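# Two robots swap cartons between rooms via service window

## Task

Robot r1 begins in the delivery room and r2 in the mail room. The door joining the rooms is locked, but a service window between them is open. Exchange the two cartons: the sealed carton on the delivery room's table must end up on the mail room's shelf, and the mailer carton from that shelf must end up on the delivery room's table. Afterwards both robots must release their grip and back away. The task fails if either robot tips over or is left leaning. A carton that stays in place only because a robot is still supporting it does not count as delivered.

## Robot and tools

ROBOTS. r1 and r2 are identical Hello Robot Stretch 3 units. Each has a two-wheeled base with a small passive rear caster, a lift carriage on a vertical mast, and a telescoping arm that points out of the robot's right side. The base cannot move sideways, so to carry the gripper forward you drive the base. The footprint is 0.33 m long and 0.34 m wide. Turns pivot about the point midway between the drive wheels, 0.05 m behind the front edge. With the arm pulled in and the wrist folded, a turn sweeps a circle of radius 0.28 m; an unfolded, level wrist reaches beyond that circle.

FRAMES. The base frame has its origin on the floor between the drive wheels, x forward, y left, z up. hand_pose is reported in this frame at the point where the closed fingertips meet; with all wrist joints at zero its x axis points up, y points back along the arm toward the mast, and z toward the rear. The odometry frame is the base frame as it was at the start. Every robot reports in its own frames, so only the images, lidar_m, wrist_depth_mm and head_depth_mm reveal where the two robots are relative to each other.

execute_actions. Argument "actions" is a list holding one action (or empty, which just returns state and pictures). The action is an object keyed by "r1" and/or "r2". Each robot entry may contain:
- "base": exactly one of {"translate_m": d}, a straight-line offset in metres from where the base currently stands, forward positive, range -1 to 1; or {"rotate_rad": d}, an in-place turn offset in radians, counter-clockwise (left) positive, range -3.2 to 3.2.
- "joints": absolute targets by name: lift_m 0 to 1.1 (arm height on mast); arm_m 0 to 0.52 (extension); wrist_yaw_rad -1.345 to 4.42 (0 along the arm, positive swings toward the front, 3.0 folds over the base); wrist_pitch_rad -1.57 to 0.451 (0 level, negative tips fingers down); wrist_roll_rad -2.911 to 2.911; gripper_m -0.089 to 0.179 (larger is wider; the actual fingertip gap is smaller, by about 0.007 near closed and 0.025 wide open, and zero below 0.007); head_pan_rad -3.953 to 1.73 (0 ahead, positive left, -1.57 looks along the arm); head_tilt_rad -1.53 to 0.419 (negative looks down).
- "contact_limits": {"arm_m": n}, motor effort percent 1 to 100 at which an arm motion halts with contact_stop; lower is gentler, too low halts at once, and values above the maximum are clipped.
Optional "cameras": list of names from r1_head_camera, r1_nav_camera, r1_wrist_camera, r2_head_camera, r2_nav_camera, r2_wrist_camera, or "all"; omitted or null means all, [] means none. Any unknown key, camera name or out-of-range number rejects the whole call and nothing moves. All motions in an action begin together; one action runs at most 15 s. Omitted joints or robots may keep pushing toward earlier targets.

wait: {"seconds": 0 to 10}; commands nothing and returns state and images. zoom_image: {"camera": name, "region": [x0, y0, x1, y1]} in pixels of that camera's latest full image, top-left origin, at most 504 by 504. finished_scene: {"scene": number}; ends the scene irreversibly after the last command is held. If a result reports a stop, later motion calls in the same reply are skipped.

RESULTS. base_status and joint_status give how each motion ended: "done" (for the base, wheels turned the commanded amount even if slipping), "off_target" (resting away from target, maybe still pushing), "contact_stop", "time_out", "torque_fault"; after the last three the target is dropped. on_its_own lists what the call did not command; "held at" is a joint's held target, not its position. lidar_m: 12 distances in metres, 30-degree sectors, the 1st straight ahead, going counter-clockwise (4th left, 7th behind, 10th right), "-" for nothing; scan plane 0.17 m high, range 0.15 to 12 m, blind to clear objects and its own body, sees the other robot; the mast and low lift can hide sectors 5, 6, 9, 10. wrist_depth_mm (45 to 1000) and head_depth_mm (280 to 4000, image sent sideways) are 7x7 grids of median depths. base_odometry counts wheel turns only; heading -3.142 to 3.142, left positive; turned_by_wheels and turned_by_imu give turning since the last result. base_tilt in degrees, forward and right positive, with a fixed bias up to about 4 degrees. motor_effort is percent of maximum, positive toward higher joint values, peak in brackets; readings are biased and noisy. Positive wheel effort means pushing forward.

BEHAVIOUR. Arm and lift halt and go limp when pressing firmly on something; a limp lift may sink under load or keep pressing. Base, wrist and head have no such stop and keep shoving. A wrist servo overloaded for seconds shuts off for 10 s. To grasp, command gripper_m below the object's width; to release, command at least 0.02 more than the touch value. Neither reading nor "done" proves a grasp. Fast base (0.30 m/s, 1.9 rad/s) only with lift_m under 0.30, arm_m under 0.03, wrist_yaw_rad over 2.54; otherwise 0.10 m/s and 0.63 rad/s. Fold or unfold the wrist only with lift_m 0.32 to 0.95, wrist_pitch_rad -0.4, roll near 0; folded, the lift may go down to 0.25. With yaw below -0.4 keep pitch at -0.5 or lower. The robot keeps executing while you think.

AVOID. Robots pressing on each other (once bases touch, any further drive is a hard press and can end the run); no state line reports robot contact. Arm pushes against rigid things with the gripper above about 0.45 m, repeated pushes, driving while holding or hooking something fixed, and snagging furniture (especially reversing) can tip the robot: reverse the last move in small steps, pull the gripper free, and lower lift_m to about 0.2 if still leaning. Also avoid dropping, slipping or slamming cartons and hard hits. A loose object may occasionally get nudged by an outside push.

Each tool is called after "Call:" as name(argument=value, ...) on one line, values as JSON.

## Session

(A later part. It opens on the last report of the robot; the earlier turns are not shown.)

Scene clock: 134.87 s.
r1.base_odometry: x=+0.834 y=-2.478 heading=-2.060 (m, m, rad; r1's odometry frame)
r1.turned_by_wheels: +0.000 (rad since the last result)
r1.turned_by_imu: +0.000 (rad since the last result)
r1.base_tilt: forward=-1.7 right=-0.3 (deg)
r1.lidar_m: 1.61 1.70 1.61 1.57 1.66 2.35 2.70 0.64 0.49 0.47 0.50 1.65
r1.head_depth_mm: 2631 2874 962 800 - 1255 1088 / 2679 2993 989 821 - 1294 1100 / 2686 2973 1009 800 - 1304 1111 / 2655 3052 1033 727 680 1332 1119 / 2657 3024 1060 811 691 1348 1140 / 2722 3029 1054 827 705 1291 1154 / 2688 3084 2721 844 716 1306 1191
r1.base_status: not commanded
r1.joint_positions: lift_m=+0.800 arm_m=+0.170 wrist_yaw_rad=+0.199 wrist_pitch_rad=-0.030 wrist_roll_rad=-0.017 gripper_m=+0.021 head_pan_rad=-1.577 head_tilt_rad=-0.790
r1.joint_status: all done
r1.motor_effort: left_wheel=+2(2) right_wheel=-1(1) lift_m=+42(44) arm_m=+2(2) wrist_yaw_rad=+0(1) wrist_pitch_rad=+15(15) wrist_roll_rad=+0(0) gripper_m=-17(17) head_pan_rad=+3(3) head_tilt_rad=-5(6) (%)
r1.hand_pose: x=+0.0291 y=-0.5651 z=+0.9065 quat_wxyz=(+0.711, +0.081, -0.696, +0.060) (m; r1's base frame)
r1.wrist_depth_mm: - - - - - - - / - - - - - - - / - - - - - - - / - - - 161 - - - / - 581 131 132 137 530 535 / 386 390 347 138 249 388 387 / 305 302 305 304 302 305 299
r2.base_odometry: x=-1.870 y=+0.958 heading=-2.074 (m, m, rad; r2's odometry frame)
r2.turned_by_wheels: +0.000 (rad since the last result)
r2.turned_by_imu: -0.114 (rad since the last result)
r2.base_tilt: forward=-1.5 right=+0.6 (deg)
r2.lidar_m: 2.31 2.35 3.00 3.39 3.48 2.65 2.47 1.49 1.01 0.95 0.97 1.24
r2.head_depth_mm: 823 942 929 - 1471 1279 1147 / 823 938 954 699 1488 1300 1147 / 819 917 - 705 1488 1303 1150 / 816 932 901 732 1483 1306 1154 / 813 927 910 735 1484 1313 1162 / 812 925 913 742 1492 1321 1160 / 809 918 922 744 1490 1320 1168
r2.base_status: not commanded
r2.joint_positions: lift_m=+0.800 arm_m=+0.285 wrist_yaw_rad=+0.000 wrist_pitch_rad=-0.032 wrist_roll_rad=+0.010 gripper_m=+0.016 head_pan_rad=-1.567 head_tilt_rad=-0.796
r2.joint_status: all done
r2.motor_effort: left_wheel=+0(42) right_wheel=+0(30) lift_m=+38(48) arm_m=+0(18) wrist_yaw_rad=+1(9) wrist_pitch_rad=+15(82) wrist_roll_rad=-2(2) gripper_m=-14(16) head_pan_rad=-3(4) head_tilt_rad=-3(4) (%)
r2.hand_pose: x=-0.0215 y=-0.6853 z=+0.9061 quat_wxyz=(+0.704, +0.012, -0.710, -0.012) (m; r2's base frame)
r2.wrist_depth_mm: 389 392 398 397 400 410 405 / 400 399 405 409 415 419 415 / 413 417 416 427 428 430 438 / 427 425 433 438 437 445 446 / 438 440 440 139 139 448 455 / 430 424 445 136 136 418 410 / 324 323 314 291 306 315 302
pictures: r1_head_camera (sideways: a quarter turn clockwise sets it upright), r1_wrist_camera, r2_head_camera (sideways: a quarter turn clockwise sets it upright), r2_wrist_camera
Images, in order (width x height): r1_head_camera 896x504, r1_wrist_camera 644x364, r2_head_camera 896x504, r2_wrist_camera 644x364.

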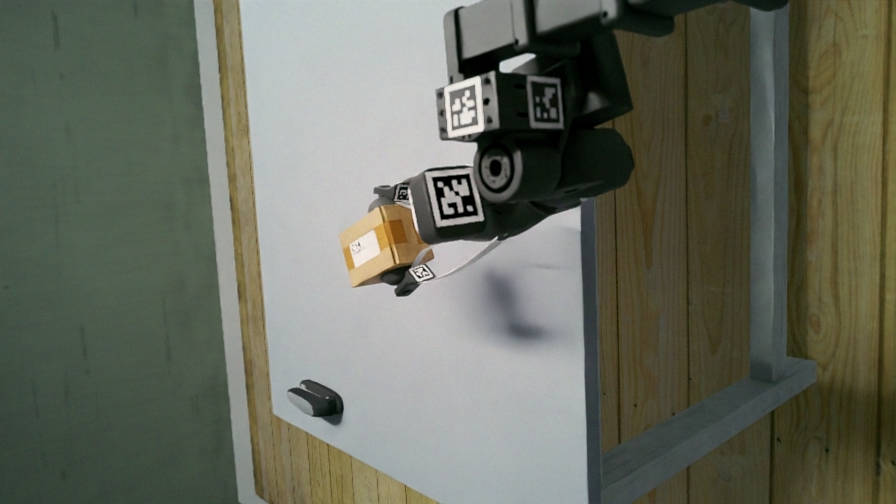

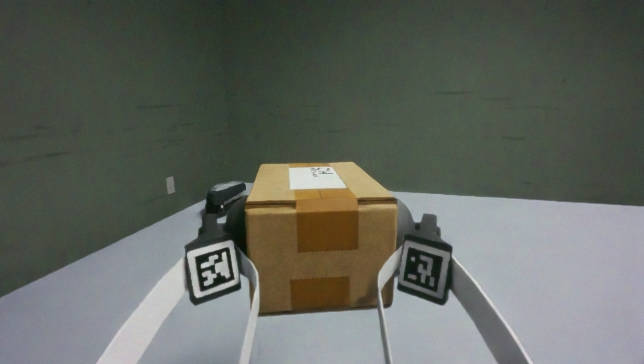

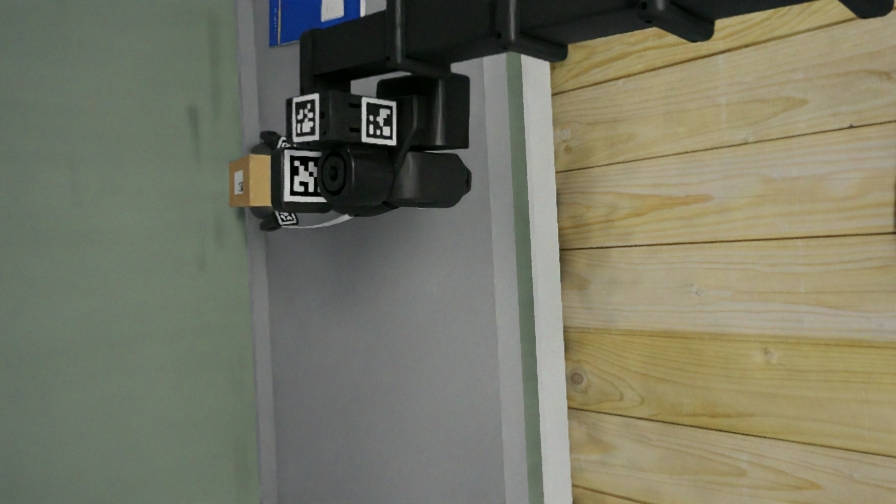

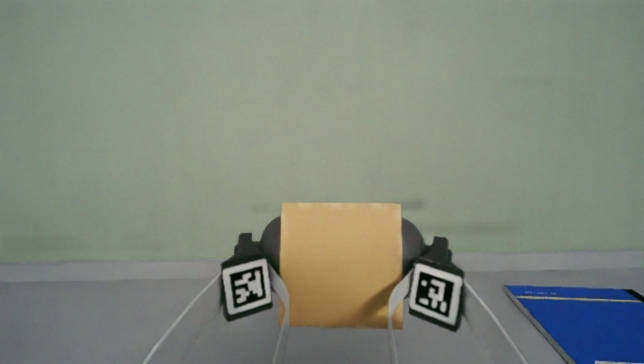

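Call:
execute_actions(actions=[{"r1":{"joints":{"arm_m":0,"lift_m":0.9}},"r2":{"joints":{"arm_m":0,"lift_m":0.9}}}], cameras=[])

Call:
execute_actions(actions=[{"r1":{"joints":{"wrist_pitch_rad":-0.4,"wrist_yaw_rad":2.7}},"r2":{"base":{"rotate_rad":1.68},"joints":{"wrist_pitch_rad":-0.4,"wrist_yaw_rad":2.7}}}], cameras=[])

Call:
execute_actions(actions=[{"r1":{"base":{"translate_m":-0.6},"joints":{"lift_m":0.28}},"r2":{"base":{"translate_m":0.6},"joints":{"lift_m":0.28}}}], cameras=["r1_nav_camera","r2_nav_camera"])

Call:
execute_actions(actions=[{"r1":{"base":{"translate_m":-0.8}},"r2":{"base":{"translate_m":1}}}], cameras=[])

Call:
execute_actions(actions=[{"r1":{"base":{"translate_m":-0.5}},"r2":{"base":{"translate_m":0.95}}}], cameras=[])

Call:
execute_actions(actions=[{"r1":{"base":{"rotate_rad":-1.6},"joints":{"head_tilt_rad":-0.5}},"r2":{"base":{"rotate_rad":1.59},"joints":{"head_tilt_rad":-0.5}}}], cameras=["r1_nav_camera","r2_nav_camera","r1_head_camera","r2_head_camera"])

Scene clock: 164.50 s.
r1.base_odometry: x=+0.834 y=-2.478 heading=-2.060 (m, m, rad; r1's odometry frame)
r1.turned_by_wheels: +0.000 (rad since the last result)
r1.turned_by_imu: +0.000 (rad since the last result)
r1.base_tilt: forward=-1.8 right=-0.3 (deg)
r1.lidar_m: 1.61 1.70 1.60 1.57 1.65 2.36 2.70 0.64 0.48 0.47 0.50 1.65
r1.head_depth_mm: 2638 2929 968 754 663 - 1069 / 2642 2931 986 770 659 - 1074 / 2685 2985 1012 778 - - 1111 / 2699 3023 1033 424 704 1326 1120 / 2680 3069 1062 775 691 1345 1133 / 2679 3093 1049 824 704 1299 1145 / 2708 3103 2717 842 719 1318 1181
r1.base_status: not commanded
r1.joint_positions: lift_m=+0.900 arm_m=+0.001 wrist_yaw_rad=+0.200 wrist_pitch_rad=-0.031 wrist_roll_rad=-0.017 gripper_m=+0.021 head_pan_rad=-1.577 head_tilt_rad=-0.790
r1.joint_status: all done
joint sent to its limit — the command would take r1.arm_m past its lower limit, so that joint was sent only as far as its limit.
r1.motor_effort: left_wheel=+1(1) right_wheel=-1(1) lift_m=+43(44) arm_m=-2(1) wrist_yaw_rad=+1(1) wrist_pitch_rad=+15(15) wrist_roll_rad=+0(0) gripper_m=-18(18) head_pan_rad=+2(3) head_tilt_rad=-5(5) (%)
r1.hand_pose: x=+0.0292 y=-0.3966 z=+1.0063 quat_wxyz=(+0.711, +0.081, -0.696, +0.060) (m; r1's base frame)
r1.wrist_depth_mm: - - - - - - - / - - - - - - - / - - - - - - - / - - - 161 - - - / - - 131 132 138 803 772 / - - 509 137 331 572 568 / - 447 447 448 446 442 441
r2.base_odometry: x=-1.870 y=+0.958 heading=-2.074 (m, m, rad; r2's odometry frame)
r2.turned_by_wheels: +0.000 (rad since the last result)
r2.turned_by_imu: +0.000 (rad since the last result)
r2.base_tilt: forward=-1.2 right=+0.5 (deg)
r2.lidar_m: 2.31 2.35 2.99 3.39 3.45 2.65 2.47 1.49 1.02 0.95 0.97 1.24
r2.head_depth_mm: 826 942 880 722 - - - / 821 939 890 754 - - 1117 / 818 933 458 771 - - 1128 / 816 930 920 733 1488 1309 1156 / 810 931 909 737 1490 1324 1164 / 809 922 915 740 1496 1319 1163 / 806 921 927 744 1479 1321 1165
r2.base_status: not commanded
r2.joint_positions: lift_m=+0.900 arm_m=+0.002 wrist_yaw_rad=+0.000 wrist_pitch_rad=-0.032 wrist_roll_rad=+0.010 gripper_m=+0.016 head_pan_rad=-1.567 head_tilt_rad=-0.796
r2.joint_status: all done
joint sent to its limit — the command would take r2.arm_m past its lower limit, so that joint was sent only as far as its limit.
r2.motor_effort: left_wheel=+1(1) right_wheel=+1(1) lift_m=+38(40) arm_m=-2(2) wrist_yaw_rad=+0(0) wrist_pitch_rad=+16(16) wrist_roll_rad=-2(2) gripper_m=-15(15) head_pan_rad=-2(3) head_tilt_rad=-2(2) (%)
r2.hand_pose: x=-0.0215 y=-0.4027 z=+1.0061 quat_wxyz=(+0.704, +0.012, -0.710, -0.012) (m; r2's base frame)
r2.wrist_depth_mm: 659 661 674 668 682 689 686 / 671 687 689 701 693 698 713 / 689 706 703 710 716 714 715 / 719 730 726 746 737 736 761 / 749 730 739 139 139 770 773 / 754 642 684 136 135 610 798 / 487 480 466 436 453 466 469
pictures: none
No camera images: the call's "cameras" was empty. Leave "cameras" out to get every camera's image.

Scene clock: 168.10 s.
r1.base_odometry: x=+0.834 y=-2.478 heading=-2.060 (m, m, rad; r1's odometry frame)
r1.turned_by_wheels: +0.000 (rad since the last result)
r1.turned_by_imu: +0.000 (rad since the last result)
r1.base_tilt: forward=-1.8 right=-0.3 (deg)
r1.lidar_m: 1.61 1.70 1.61 1.57 1.65 2.35 2.70 0.64 0.48 0.47 0.50 1.65
r1.head_depth_mm: 2651 2934 968 753 664 - 1096 / 2639 2896 983 766 663 - - / 2693 2972 1012 781 668 - - / 2636 3026 1037 798 673 - 1127 / 2707 3061 1062 808 692 1347 1134 / 2706 3036 1053 828 704 1294 1149 / 2690 3084 2719 845 720 1308 1181
r1.base_status: not commanded
r1.joint_positions: lift_m=+0.900 arm_m=+0.001 wrist_yaw_rad=+2.698 wrist_pitch_rad=-0.425 wrist_roll_rad=-0.017 gripper_m=+0.021 head_pan_rad=-1.577 head_tilt_rad=-0.790
r1.joint_status: all done
r1.motor_effort: left_wheel=+2(2) right_wheel=-1(1) lift_m=+42(42) arm_m=-2(2) wrist_yaw_rad=+2(3) wrist_pitch_rad=+12(14) wrist_roll_rad=+0(0) gripper_m=-18(17) head_pan_rad=+3(2) head_tilt_rad=-5(5) (%)
r1.hand_pose: x=+0.0747 y=+0.0556 z=+0.9108 quat_wxyz=(+0.298, +0.701, -0.004, +0.648) (m; r1's base frame)
r1.wrist_depth_mm: - - - - - - - / - - - - - - - / - - - - - - - / - - - 160 - - - / - - 132 133 137 - - / - - - 137 - - - / - - - - - - -
r2.base_odometry: x=-1.870 y=+0.958 heading=-0.394 (m, m, rad; r2's odometry frame)
r2.turned_by_wheels: +1.680 (rad since the last result)
r2.turned_by_imu: +1.664 (rad since the last result)
r2.base_tilt: forward=-1.3 right=+0.5 (deg)
r2.lidar_m: 3.39 3.42 2.55 2.47 1.31 0.98 0.95 0.99 1.39 2.31 2.42 3.33
r2.head_depth_mm: 1992 2279 2175 1777 - - 1147 / 2019 2288 2212 1780 1574 - 1125 / 2039 2331 2202 1790 1581 - - / 2056 2363 2210 1804 - 1246 1197 / 2065 2357 2230 1822 1554 1289 1161 / 2099 2406 2239 1827 1539 1321 1158 / 2112 2408 2275 1840 1541 1324 1167
r2.base_status: done
r2.joint_positions: lift_m=+0.900 arm_m=+0.002 wrist_yaw_rad=+2.699 wrist_pitch_rad=-0.425 wrist_roll_rad=+0.010 gripper_m=+0.016 head_pan_rad=-1.567 head_tilt_rad=-0.796
r2.joint_status: all done
r2.motor_effort: left_wheel=-2(7) right_wheel=+2(5) lift_m=+38(39) arm_m=-3(3) wrist_yaw_rad=+2(3) wrist_pitch_rad=+12(15) wrist_roll_rad=-2(2) gripper_m=-15(14) head_pan_rad=-3(2) head_tilt_rad=-2(2) (%)
r2.hand_pose: x=+0.0746 y=+0.0546 z=+0.9107 quat_wxyz=(+0.298, +0.710, -0.008, +0.638) (m; r2's base frame)
r2.wrist_depth_mm: - - - - - - - / - - - - - - - / - - - - - - - / - - - - - - - / - - - 139 140 - - / - - - 136 135 - - / - - - - - - -
pictures: none
No camera images: the call's "cameras" was empty. Leave "cameras" out to get every camera's image.

Scene clock: 174.93 s.
r1.base_odometry: x=+1.116 y=-1.948 heading=-2.059 (m, m, rad; r1's odometry frame)
r1.turned_by_wheels: +0.000 (rad since the last result)
r1.turned_by_imu: -0.004 (rad since the last result)
r1.base_tilt: forward=-1.8 right=-0.3 (deg)
r1.lidar_m: 2.21 2.17 1.63 1.60 1.68 2.16 2.11 0.60 0.45 0.44 0.47 0.66
r1.head_depth_mm: 2615 2926 968 749 633 1276 1070 / 2633 2889 989 766 643 1299 1081 / 2640 2953 1011 781 654 1303 1092 / 2671 3053 1030 797 663 1327 1105 / 2650 3052 1065 809 675 1349 1111 / 2671 3043 1090 826 685 1356 1125 / 2705 3060 1121 842 696 1381 1136
r1.base_status: done
r1.joint_positions: lift_m=+0.280 arm_m=+0.001 wrist_yaw_rad=+2.699 wrist_pitch_rad=-0.426 wrist_roll_rad=-0.017 gripper_m=+0.021 head_pan_rad=-1.577 head_tilt_rad=-0.790
r1.joint_status: all done
r1.motor_effort: left_wheel=+2(10) right_wheel=-2(10) lift_m=+23(35) arm_m=-2(1) wrist_yaw_rad=+1(2) wrist_pitch_rad=+13(13) wrist_roll_rad=+0(0) gripper_m=-17(18) head_pan_rad=+2(2) head_tilt_rad=-5(5) (%)
r1.hand_pose: x=+0.0744 y=+0.0555 z=+0.2911 quat_wxyz=(+0.298, +0.701, -0.003, +0.648) (m; r1's base frame)
r1.wrist_depth_mm: - - - - - - - / - - - - - - - / 873 861 844 878 876 874 842 / 700 687 678 160 686 693 686 / - 559 131 132 137 560 564 / - 506 - 138 301 489 482 / - - - 424 416 424 418
r2.base_odometry: x=-1.316 y=+0.728 heading=-0.394 (m, m, rad; r2's odometry frame)
r2.turned_by_wheels: +0.000 (rad since the last result)
r2.turned_by_imu: -0.001 (rad since the last result)
r2.base_tilt: forward=-1.2 right=+0.6 (deg)
r2.lidar_m: 2.78 2.90 2.54 2.46 2.14 1.60 1.56 1.62 2.27 2.32 2.44 2.86
r2.head_depth_mm: 2023 2307 2184 1779 1498 1297 1150 / 2044 2346 2198 1786 1504 1307 1146 / 2055 2361 2195 1783 1504 1304 1149 / 2070 2356 2234 1825 1511 1308 1154 / 2078 2382 2247 1811 1527 1315 1157 / 2118 2402 2274 1818 1530 1317 1165 / 2108 2427 2290 1837 1540 1321 1166
r2.base_status: done
r2.joint_positions: lift_m=+0.280 arm_m=+0.002 wrist_yaw_rad=+2.699 wrist_pitch_rad=-0.427 wrist_roll_rad=+0.010 gripper_m=+0.016 head_pan_rad=-1.567 head_tilt_rad=-0.796
r2.joint_status: all done
r2.motor_effort: left_wheel=-2(8) right_wheel=+2(5) lift_m=+23(36) arm_m=-3(2) wrist_yaw_rad=+1(2) wrist_pitch_rad=+13(13) wrist_roll_rad=-2(2) gripper_m=-14(15) head_pan_rad=+0(1) head_tilt_rad=-2(2) (%)
r2.hand_pose: x=+0.0744 y=+0.0544 z=+0.2910 quat_wxyz=(+0.298, +0.710, -0.007, +0.638) (m; r2's base frame)
r2.wrist_depth_mm: - - - - - - - / - - - - - - - / - - - - 989 977 924 / - 788 796 781 761 751 726 / - 626 639 140 139 599 580 / - 523 537 136 135 494 491 / 451 - - 413 423 417 423
pictures: r1_nav_camera (sideways: a quarter turn counterclockwise sets it upright), r2_nav_camera (sideways: a quarter turn counterclockwise sets it upright)
Images, in order (width x height): r1_nav_camera 672x504, r2_nav_camera 672x504.

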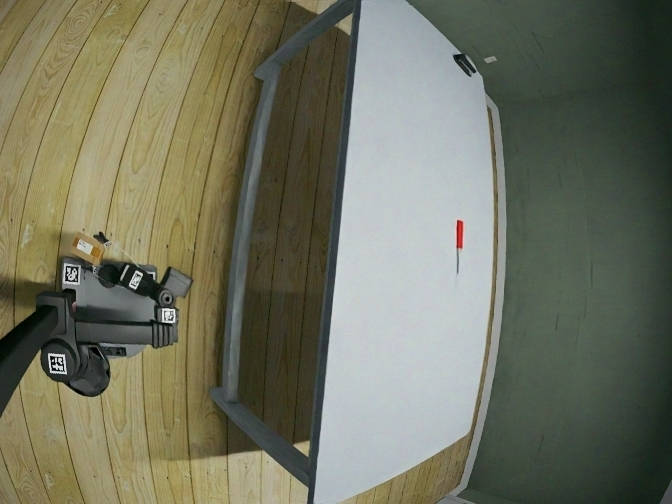

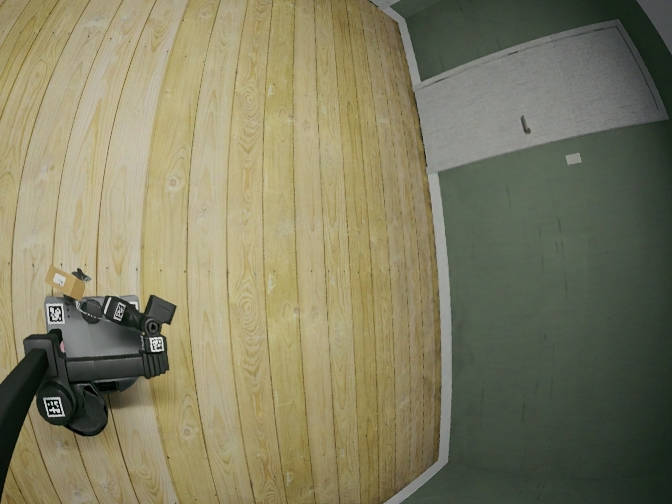

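Scene clock: 179.97 s.
r1.base_odometry: x=+1.491 y=-1.241 heading=-2.059 (m, m, rad; r1's odometry frame)
r1.turned_by_wheels: +0.000 (rad since the last result)
r1.turned_by_imu: -0.004 (rad since the last result)
r1.base_tilt: forward=-1.8 right=-0.3 (deg)
r1.lidar_m: 1.84 2.22 1.68 1.64 1.72 1.34 1.31 1.38 1.94 1.14 0.53 0.60
r1.head_depth_mm: 2589 2865 2349 1853 1506 1276 1104 / 2597 2924 2400 1875 1536 1295 1119 / 2610 2942 2461 1902 1559 1311 1130 / 2595 2975 2502 1923 1585 1325 1143 / 2643 2975 2568 1902 1562 1346 1152 / 2659 3037 1146 1839 1624 1363 1100 / 2649 3020 1119 845 725 803 1137
r1.base_status: done
r1.joint_positions: lift_m=+0.280 arm_m=+0.001 wrist_yaw_rad=+2.699 wrist_pitch_rad=-0.426 wrist_roll_rad=-0.017 gripper_m=+0.021 head_pan_rad=-1.577 head_tilt_rad=-0.790
r1.joint_status: not commanded
r1.motor_effort: left_wheel=+2(9) right_wheel=-3(10) lift_m=+23(23) arm_m=-1(1) wrist_yaw_rad=+1(1) wrist_pitch_rad=+13(13) wrist_roll_rad=+0(0) gripper_m=-18(17) head_pan_rad=+2(3) head_tilt_rad=-6(5) (%)
r1.hand_pose: x=+0.0744 y=+0.0555 z=+0.2911 quat_wxyz=(+0.298, +0.701, -0.003, +0.648) (m; r1's base frame)
r1.wrist_depth_mm: - - - - - - - / - - - - - - - / 873 854 854 866 858 854 856 / 681 675 677 160 686 682 679 / - 572 132 132 138 568 560 / - 505 - 138 303 483 480 / - - - 416 419 415 414
r2.base_odometry: x=-0.392 y=+0.344 heading=-0.394 (m, m, rad; r2's odometry frame)
r2.turned_by_wheels: +0.000 (rad since the last result)
r2.turned_by_imu: -0.002 (rad since the last result)
r2.base_tilt: forward=-1.4 right=+0.4 (deg)
r2.lidar_m: 1.77 1.85 2.51 2.43 2.55 2.64 2.56 2.68 2.42 2.32 2.43 1.82
r2.head_depth_mm: 2048 2329 2182 1771 1495 1299 1145 / 2068 2353 2196 1787 1502 1300 1150 / 2057 2368 2219 1794 1516 1307 1154 / 2087 2363 2226 1803 1525 1314 1153 / 2092 2388 2254 1812 1524 1310 1157 / 2093 2415 2256 1827 1527 1320 1161 / 2146 2450 2261 1837 1536 1335 1167
r2.base_status: done
r2.joint_positions: lift_m=+0.280 arm_m=+0.002 wrist_yaw_rad=+2.699 wrist_pitch_rad=-0.427 wrist_roll_rad=+0.010 gripper_m=+0.016 head_pan_rad=-1.567 head_tilt_rad=-0.796
r2.joint_status: not commanded
r2.motor_effort: left_wheel=-1(9) right_wheel=+3(7) lift_m=+23(24) arm_m=-2(3) wrist_yaw_rad=+1(1) wrist_pitch_rad=+13(13) wrist_roll_rad=-2(2) gripper_m=-15(14) head_pan_rad=-2(2) head_tilt_rad=-2(2) (%)
r2.hand_pose: x=+0.0743 y=+0.0544 z=+0.2910 quat_wxyz=(+0.298, +0.710, -0.007, +0.638) (m; r2's base frame)
r2.wrist_depth_mm: - - - - - - - / - - - - - - - / - - - - - 974 955 / - 801 789 772 763 737 711 / - 642 646 140 140 589 585 / - 526 539 136 135 502 489 / 451 - - 412 419 425 417
pictures: none
No camera images: the call's "cameras" was empty. Leave "cameras" out to get every camera's image.

Scene clock: 184.90 s.
r1.base_odometry: x=+1.726 y=-0.800 heading=-2.059 (m, m, rad; r1's odometry frame)
r1.turned_by_wheels: +0.000 (rad since the last result)
r1.turned_by_imu: -0.003 (rad since the last result)
r1.base_tilt: forward=-1.7 right=-0.3 (deg)
r1.lidar_m: 1.77 2.26 1.70 1.65 1.10 0.83 0.81 0.85 1.21 3.10 1.32 0.93
r1.head_depth_mm: 2539 2779 2321 1848 1509 1272 1110 / 2584 2851 2391 1857 1536 1296 1118 / 2599 2880 2445 1893 1556 1309 1136 / 2610 2927 2524 1927 1575 1328 1146 / 2595 2896 2589 1971 1599 1343 1154 / 2642 2993 2642 2003 1634 1364 1170 / 2601 3001 2725 2067 1668 1379 1188
r1.base_status: done
r1.joint_positions: lift_m=+0.280 arm_m=+0.001 wrist_yaw_rad=+2.699 wrist_pitch_rad=-0.426 wrist_roll_rad=-0.017 gripper_m=+0.021 head_pan_rad=-1.577 head_tilt_rad=-0.790
r1.joint_status: not commanded
r1.motor_effort: left_wheel=+3(8) right_wheel=-3(12) lift_m=+23(23) arm_m=-2(1) wrist_yaw_rad=+1(0) wrist_pitch_rad=+13(13) wrist_roll_rad=+0(0) gripper_m=-17(17) head_pan_rad=+3(2) head_tilt_rad=-5(5) (%)
r1.hand_pose: x=+0.0744 y=+0.0555 z=+0.2911 quat_wxyz=(+0.298, +0.701, -0.003, +0.648) (m; r1's base frame)
r1.wrist_depth_mm: - - - - - - - / - - - - - - - / 853 859 860 878 838 905 855 / 705 689 685 159 681 667 691 / - 564 130 132 137 552 562 / - 502 - 138 303 476 480 / - - - 422 420 422 419
r2.base_odometry: x=+0.485 y=-0.021 heading=-0.394 (m, m, rad; r2's odometry frame)
r2.turned_by_wheels: +0.000 (rad since the last result)
r2.turned_by_imu: -0.002 (rad since the last result)
r2.base_tilt: forward=-1.3 right=+0.5 (deg)
r2.lidar_m: 0.82 0.86 1.19 2.40 2.52 3.52 3.53 3.32 2.43 2.35 1.13 0.84
r2.head_depth_mm: 2062 2350 2170 1777 1498 1295 1145 / 2066 2367 2178 1781 1509 1295 1144 / 2113 2394 2214 1801 1513 1305 1149 / 2134 2436 2237 1814 1522 1317 1158 / 2127 2441 2226 1815 1532 1313 1155 / 2142 2429 2242 1819 1530 1321 1161 / 1928 1910 1946 1794 1532 1327 1167
r2.base_status: done
r2.joint_positions: lift_m=+0.280 arm_m=+0.002 wrist_yaw_rad=+2.699 wrist_pitch_rad=-0.427 wrist_roll_rad=+0.010 gripper_m=+0.016 head_pan_rad=-1.567 head_tilt_rad=-0.796
r2.joint_status: not commanded
r2.motor_effort: left_wheel=-1(10) right_wheel=+1(7) lift_m=+23(24) arm_m=-3(3) wrist_yaw_rad=+1(1) wrist_pitch_rad=+13(13) wrist_roll_rad=-2(2) gripper_m=-14(14) head_pan_rad=-1(2) head_tilt_rad=-2(2) (%)
r2.hand_pose: x=+0.0743 y=+0.0544 z=+0.2910 quat_wxyz=(+0.298, +0.710, -0.007, +0.638) (m; r2's base frame)
r2.wrist_depth_mm: - - - - - 878 667 / - - - - - 884 695 / - - - - - 888 711 / - 797 768 775 763 758 684 / - 632 636 139 140 592 580 / - 531 541 136 136 493 491 / 458 - - 410 422 422 416
pictures: none
No camera images: the call's "cameras" was empty. Leave "cameras" out to get every camera's image.

Scene clock: 187.23 s.
r1.base_odometry: x=+1.726 y=-0.800 heading=+2.624 (m, m, rad; r1's odometry frame)
r1.turned_by_wheels: -1.600 (rad since the last result)
r1.turned_by_imu: -1.597 (rad since the last result)
r1.base_tilt: forward=-1.7 right=-0.3 (deg)
r1.lidar_m: 3.10 1.32 0.92 1.70 2.28 1.71 1.66 1.12 0.83 0.81 0.85 1.19
r1.head_depth_mm: 645 695 759 822 907 1010 1142 / 649 700 761 831 916 1017 1158 / 652 704 766 839 923 1033 1161 / 658 708 770 846 931 1042 1177 / 662 706 784 867 922 1052 1192 / - - - 1003 748 1063 1206 / - - - 1036 735 1068 1214
r1.base_status: done
r1.joint_positions: lift_m=+0.280 arm_m=+0.001 wrist_yaw_rad=+2.699 wrist_pitch_rad=-0.426 wrist_roll_rad=-0.017 gripper_m=+0.021 head_pan_rad=-1.577 head_tilt_rad=-0.507
r1.joint_status: all done
r1.motor_effort: left_wheel=+3(14) right_wheel=-3(10) lift_m=+23(23) arm_m=-2(2) wrist_yaw_rad=+1(1) wrist_pitch_rad=+13(13) wrist_roll_rad=+0(0) gripper_m=-17(17) head_pan_rad=+2(3) head_tilt_rad=+2(23) (%)
r1.hand_pose: x=+0.0744 y=+0.0555 z=+0.2911 quat_wxyz=(+0.298, +0.701, -0.003, +0.648) (m; r1's base frame)
r1.wrist_depth_mm: - - - - - - - / - - - - - - - / 892 888 859 851 857 857 866 / 686 686 686 160 687 669 684 / - 574 131 132 137 560 566 / - 507 - 137 300 484 477 / - - - 424 423 420 423
r2.base_odometry: x=+0.485 y=-0.021 heading=+1.196 (m, m, rad; r2's odometry frame)
r2.turned_by_wheels: +1.590 (rad since the last result)
r2.turned_by_imu: +1.566 (rad since the last result)
r2.base_tilt: forward=-1.3 right=+0.5 (deg)
r2.lidar_m: 2.41 2.53 3.60 3.53 3.24 2.42 2.34 1.11 0.84 0.82 0.86 1.21
r2.head_depth_mm: - - 3952 806 947 1084 1219 / - - 2558 812 972 1100 1239 / - 3486 - 815 984 1119 1251 / - - 2635 820 1001 1141 1263 / - - - 823 1017 1157 1288 / - - - 829 1026 1175 1290 / - - 1920 831 1046 1198 1304
r2.base_status: done
r2.joint_positions: lift_m=+0.280 arm_m=+0.002 wrist_yaw_rad=+2.699 wrist_pitch_rad=-0.427 wrist_roll_rad=+0.010 gripper_m=+0.016 head_pan_rad=-1.567 head_tilt_rad=-0.507
r2.joint_status: all done
r2.motor_effort: left_wheel=-1(9) right_wheel=+2(8) lift_m=+23(24) arm_m=-3(3) wrist_yaw_rad=+2(1) wrist_pitch_rad=+13(13) wrist_roll_rad=-2(2) gripper_m=-15(15) head_pan_rad=-3(2) head_tilt_rad=+3(24) (%)
r2.hand_pose: x=+0.0743 y=+0.0544 z=+0.2910 quat_wxyz=(+0.298, +0.710, -0.007, +0.638) (m; r2's base frame)
r2.wrist_depth_mm: - - - - - - - / - - - - - - - / - - - - - 963 963 / - 791 801 764 753 751 731 / - 642 645 139 139 590 587 / - 536 537 136 135 492 490 / 452 - - 414 418 429 421
pictures: r1_head_camera (sideways: a quarter turn clockwise sets it upright), r1_nav_camera (sideways: a quarter turn counterclockwise sets it upright), r2_head_camera (sideways: a quarter turn clockwise sets it upright), r2_nav_camera (sideways: a quarter turn counterclockwise sets it upright)
Images, in order (width x height): r1_head_camera 896x504, r1_nav_camera 672x504, r2_head_camera 896x504, r2_nav_camera 672x504.

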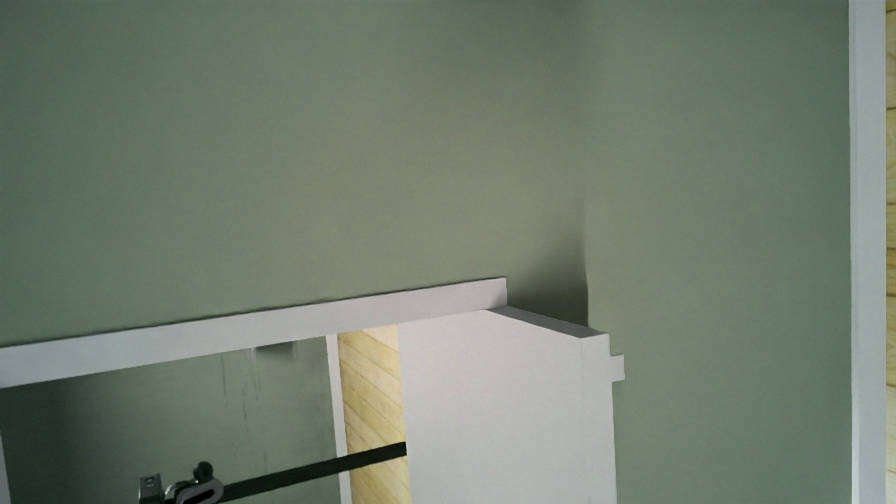

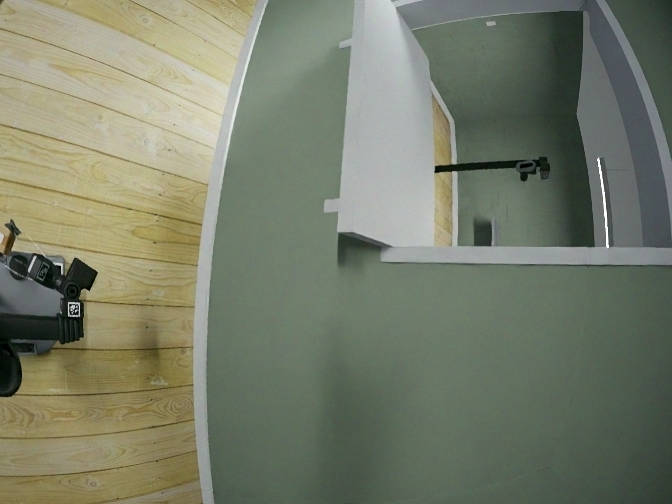

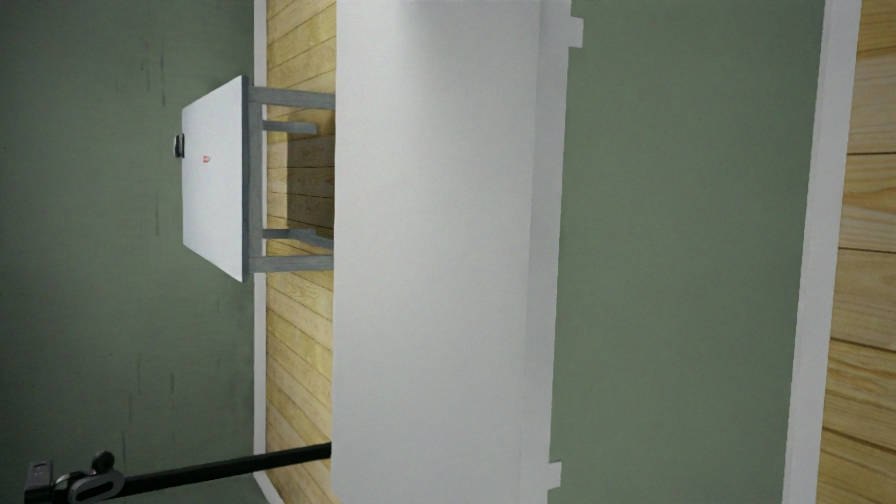

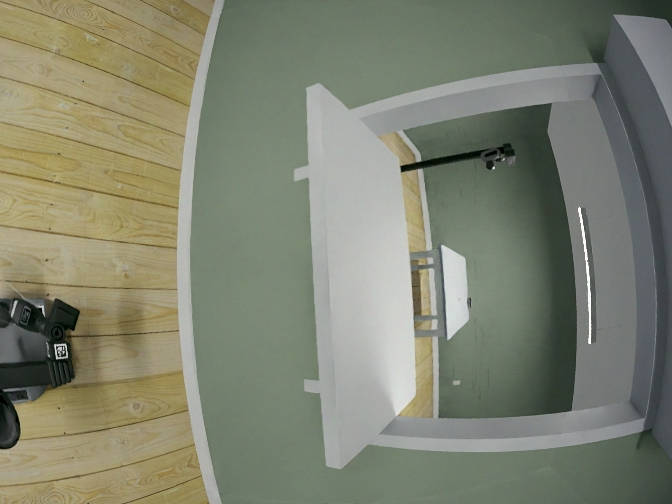

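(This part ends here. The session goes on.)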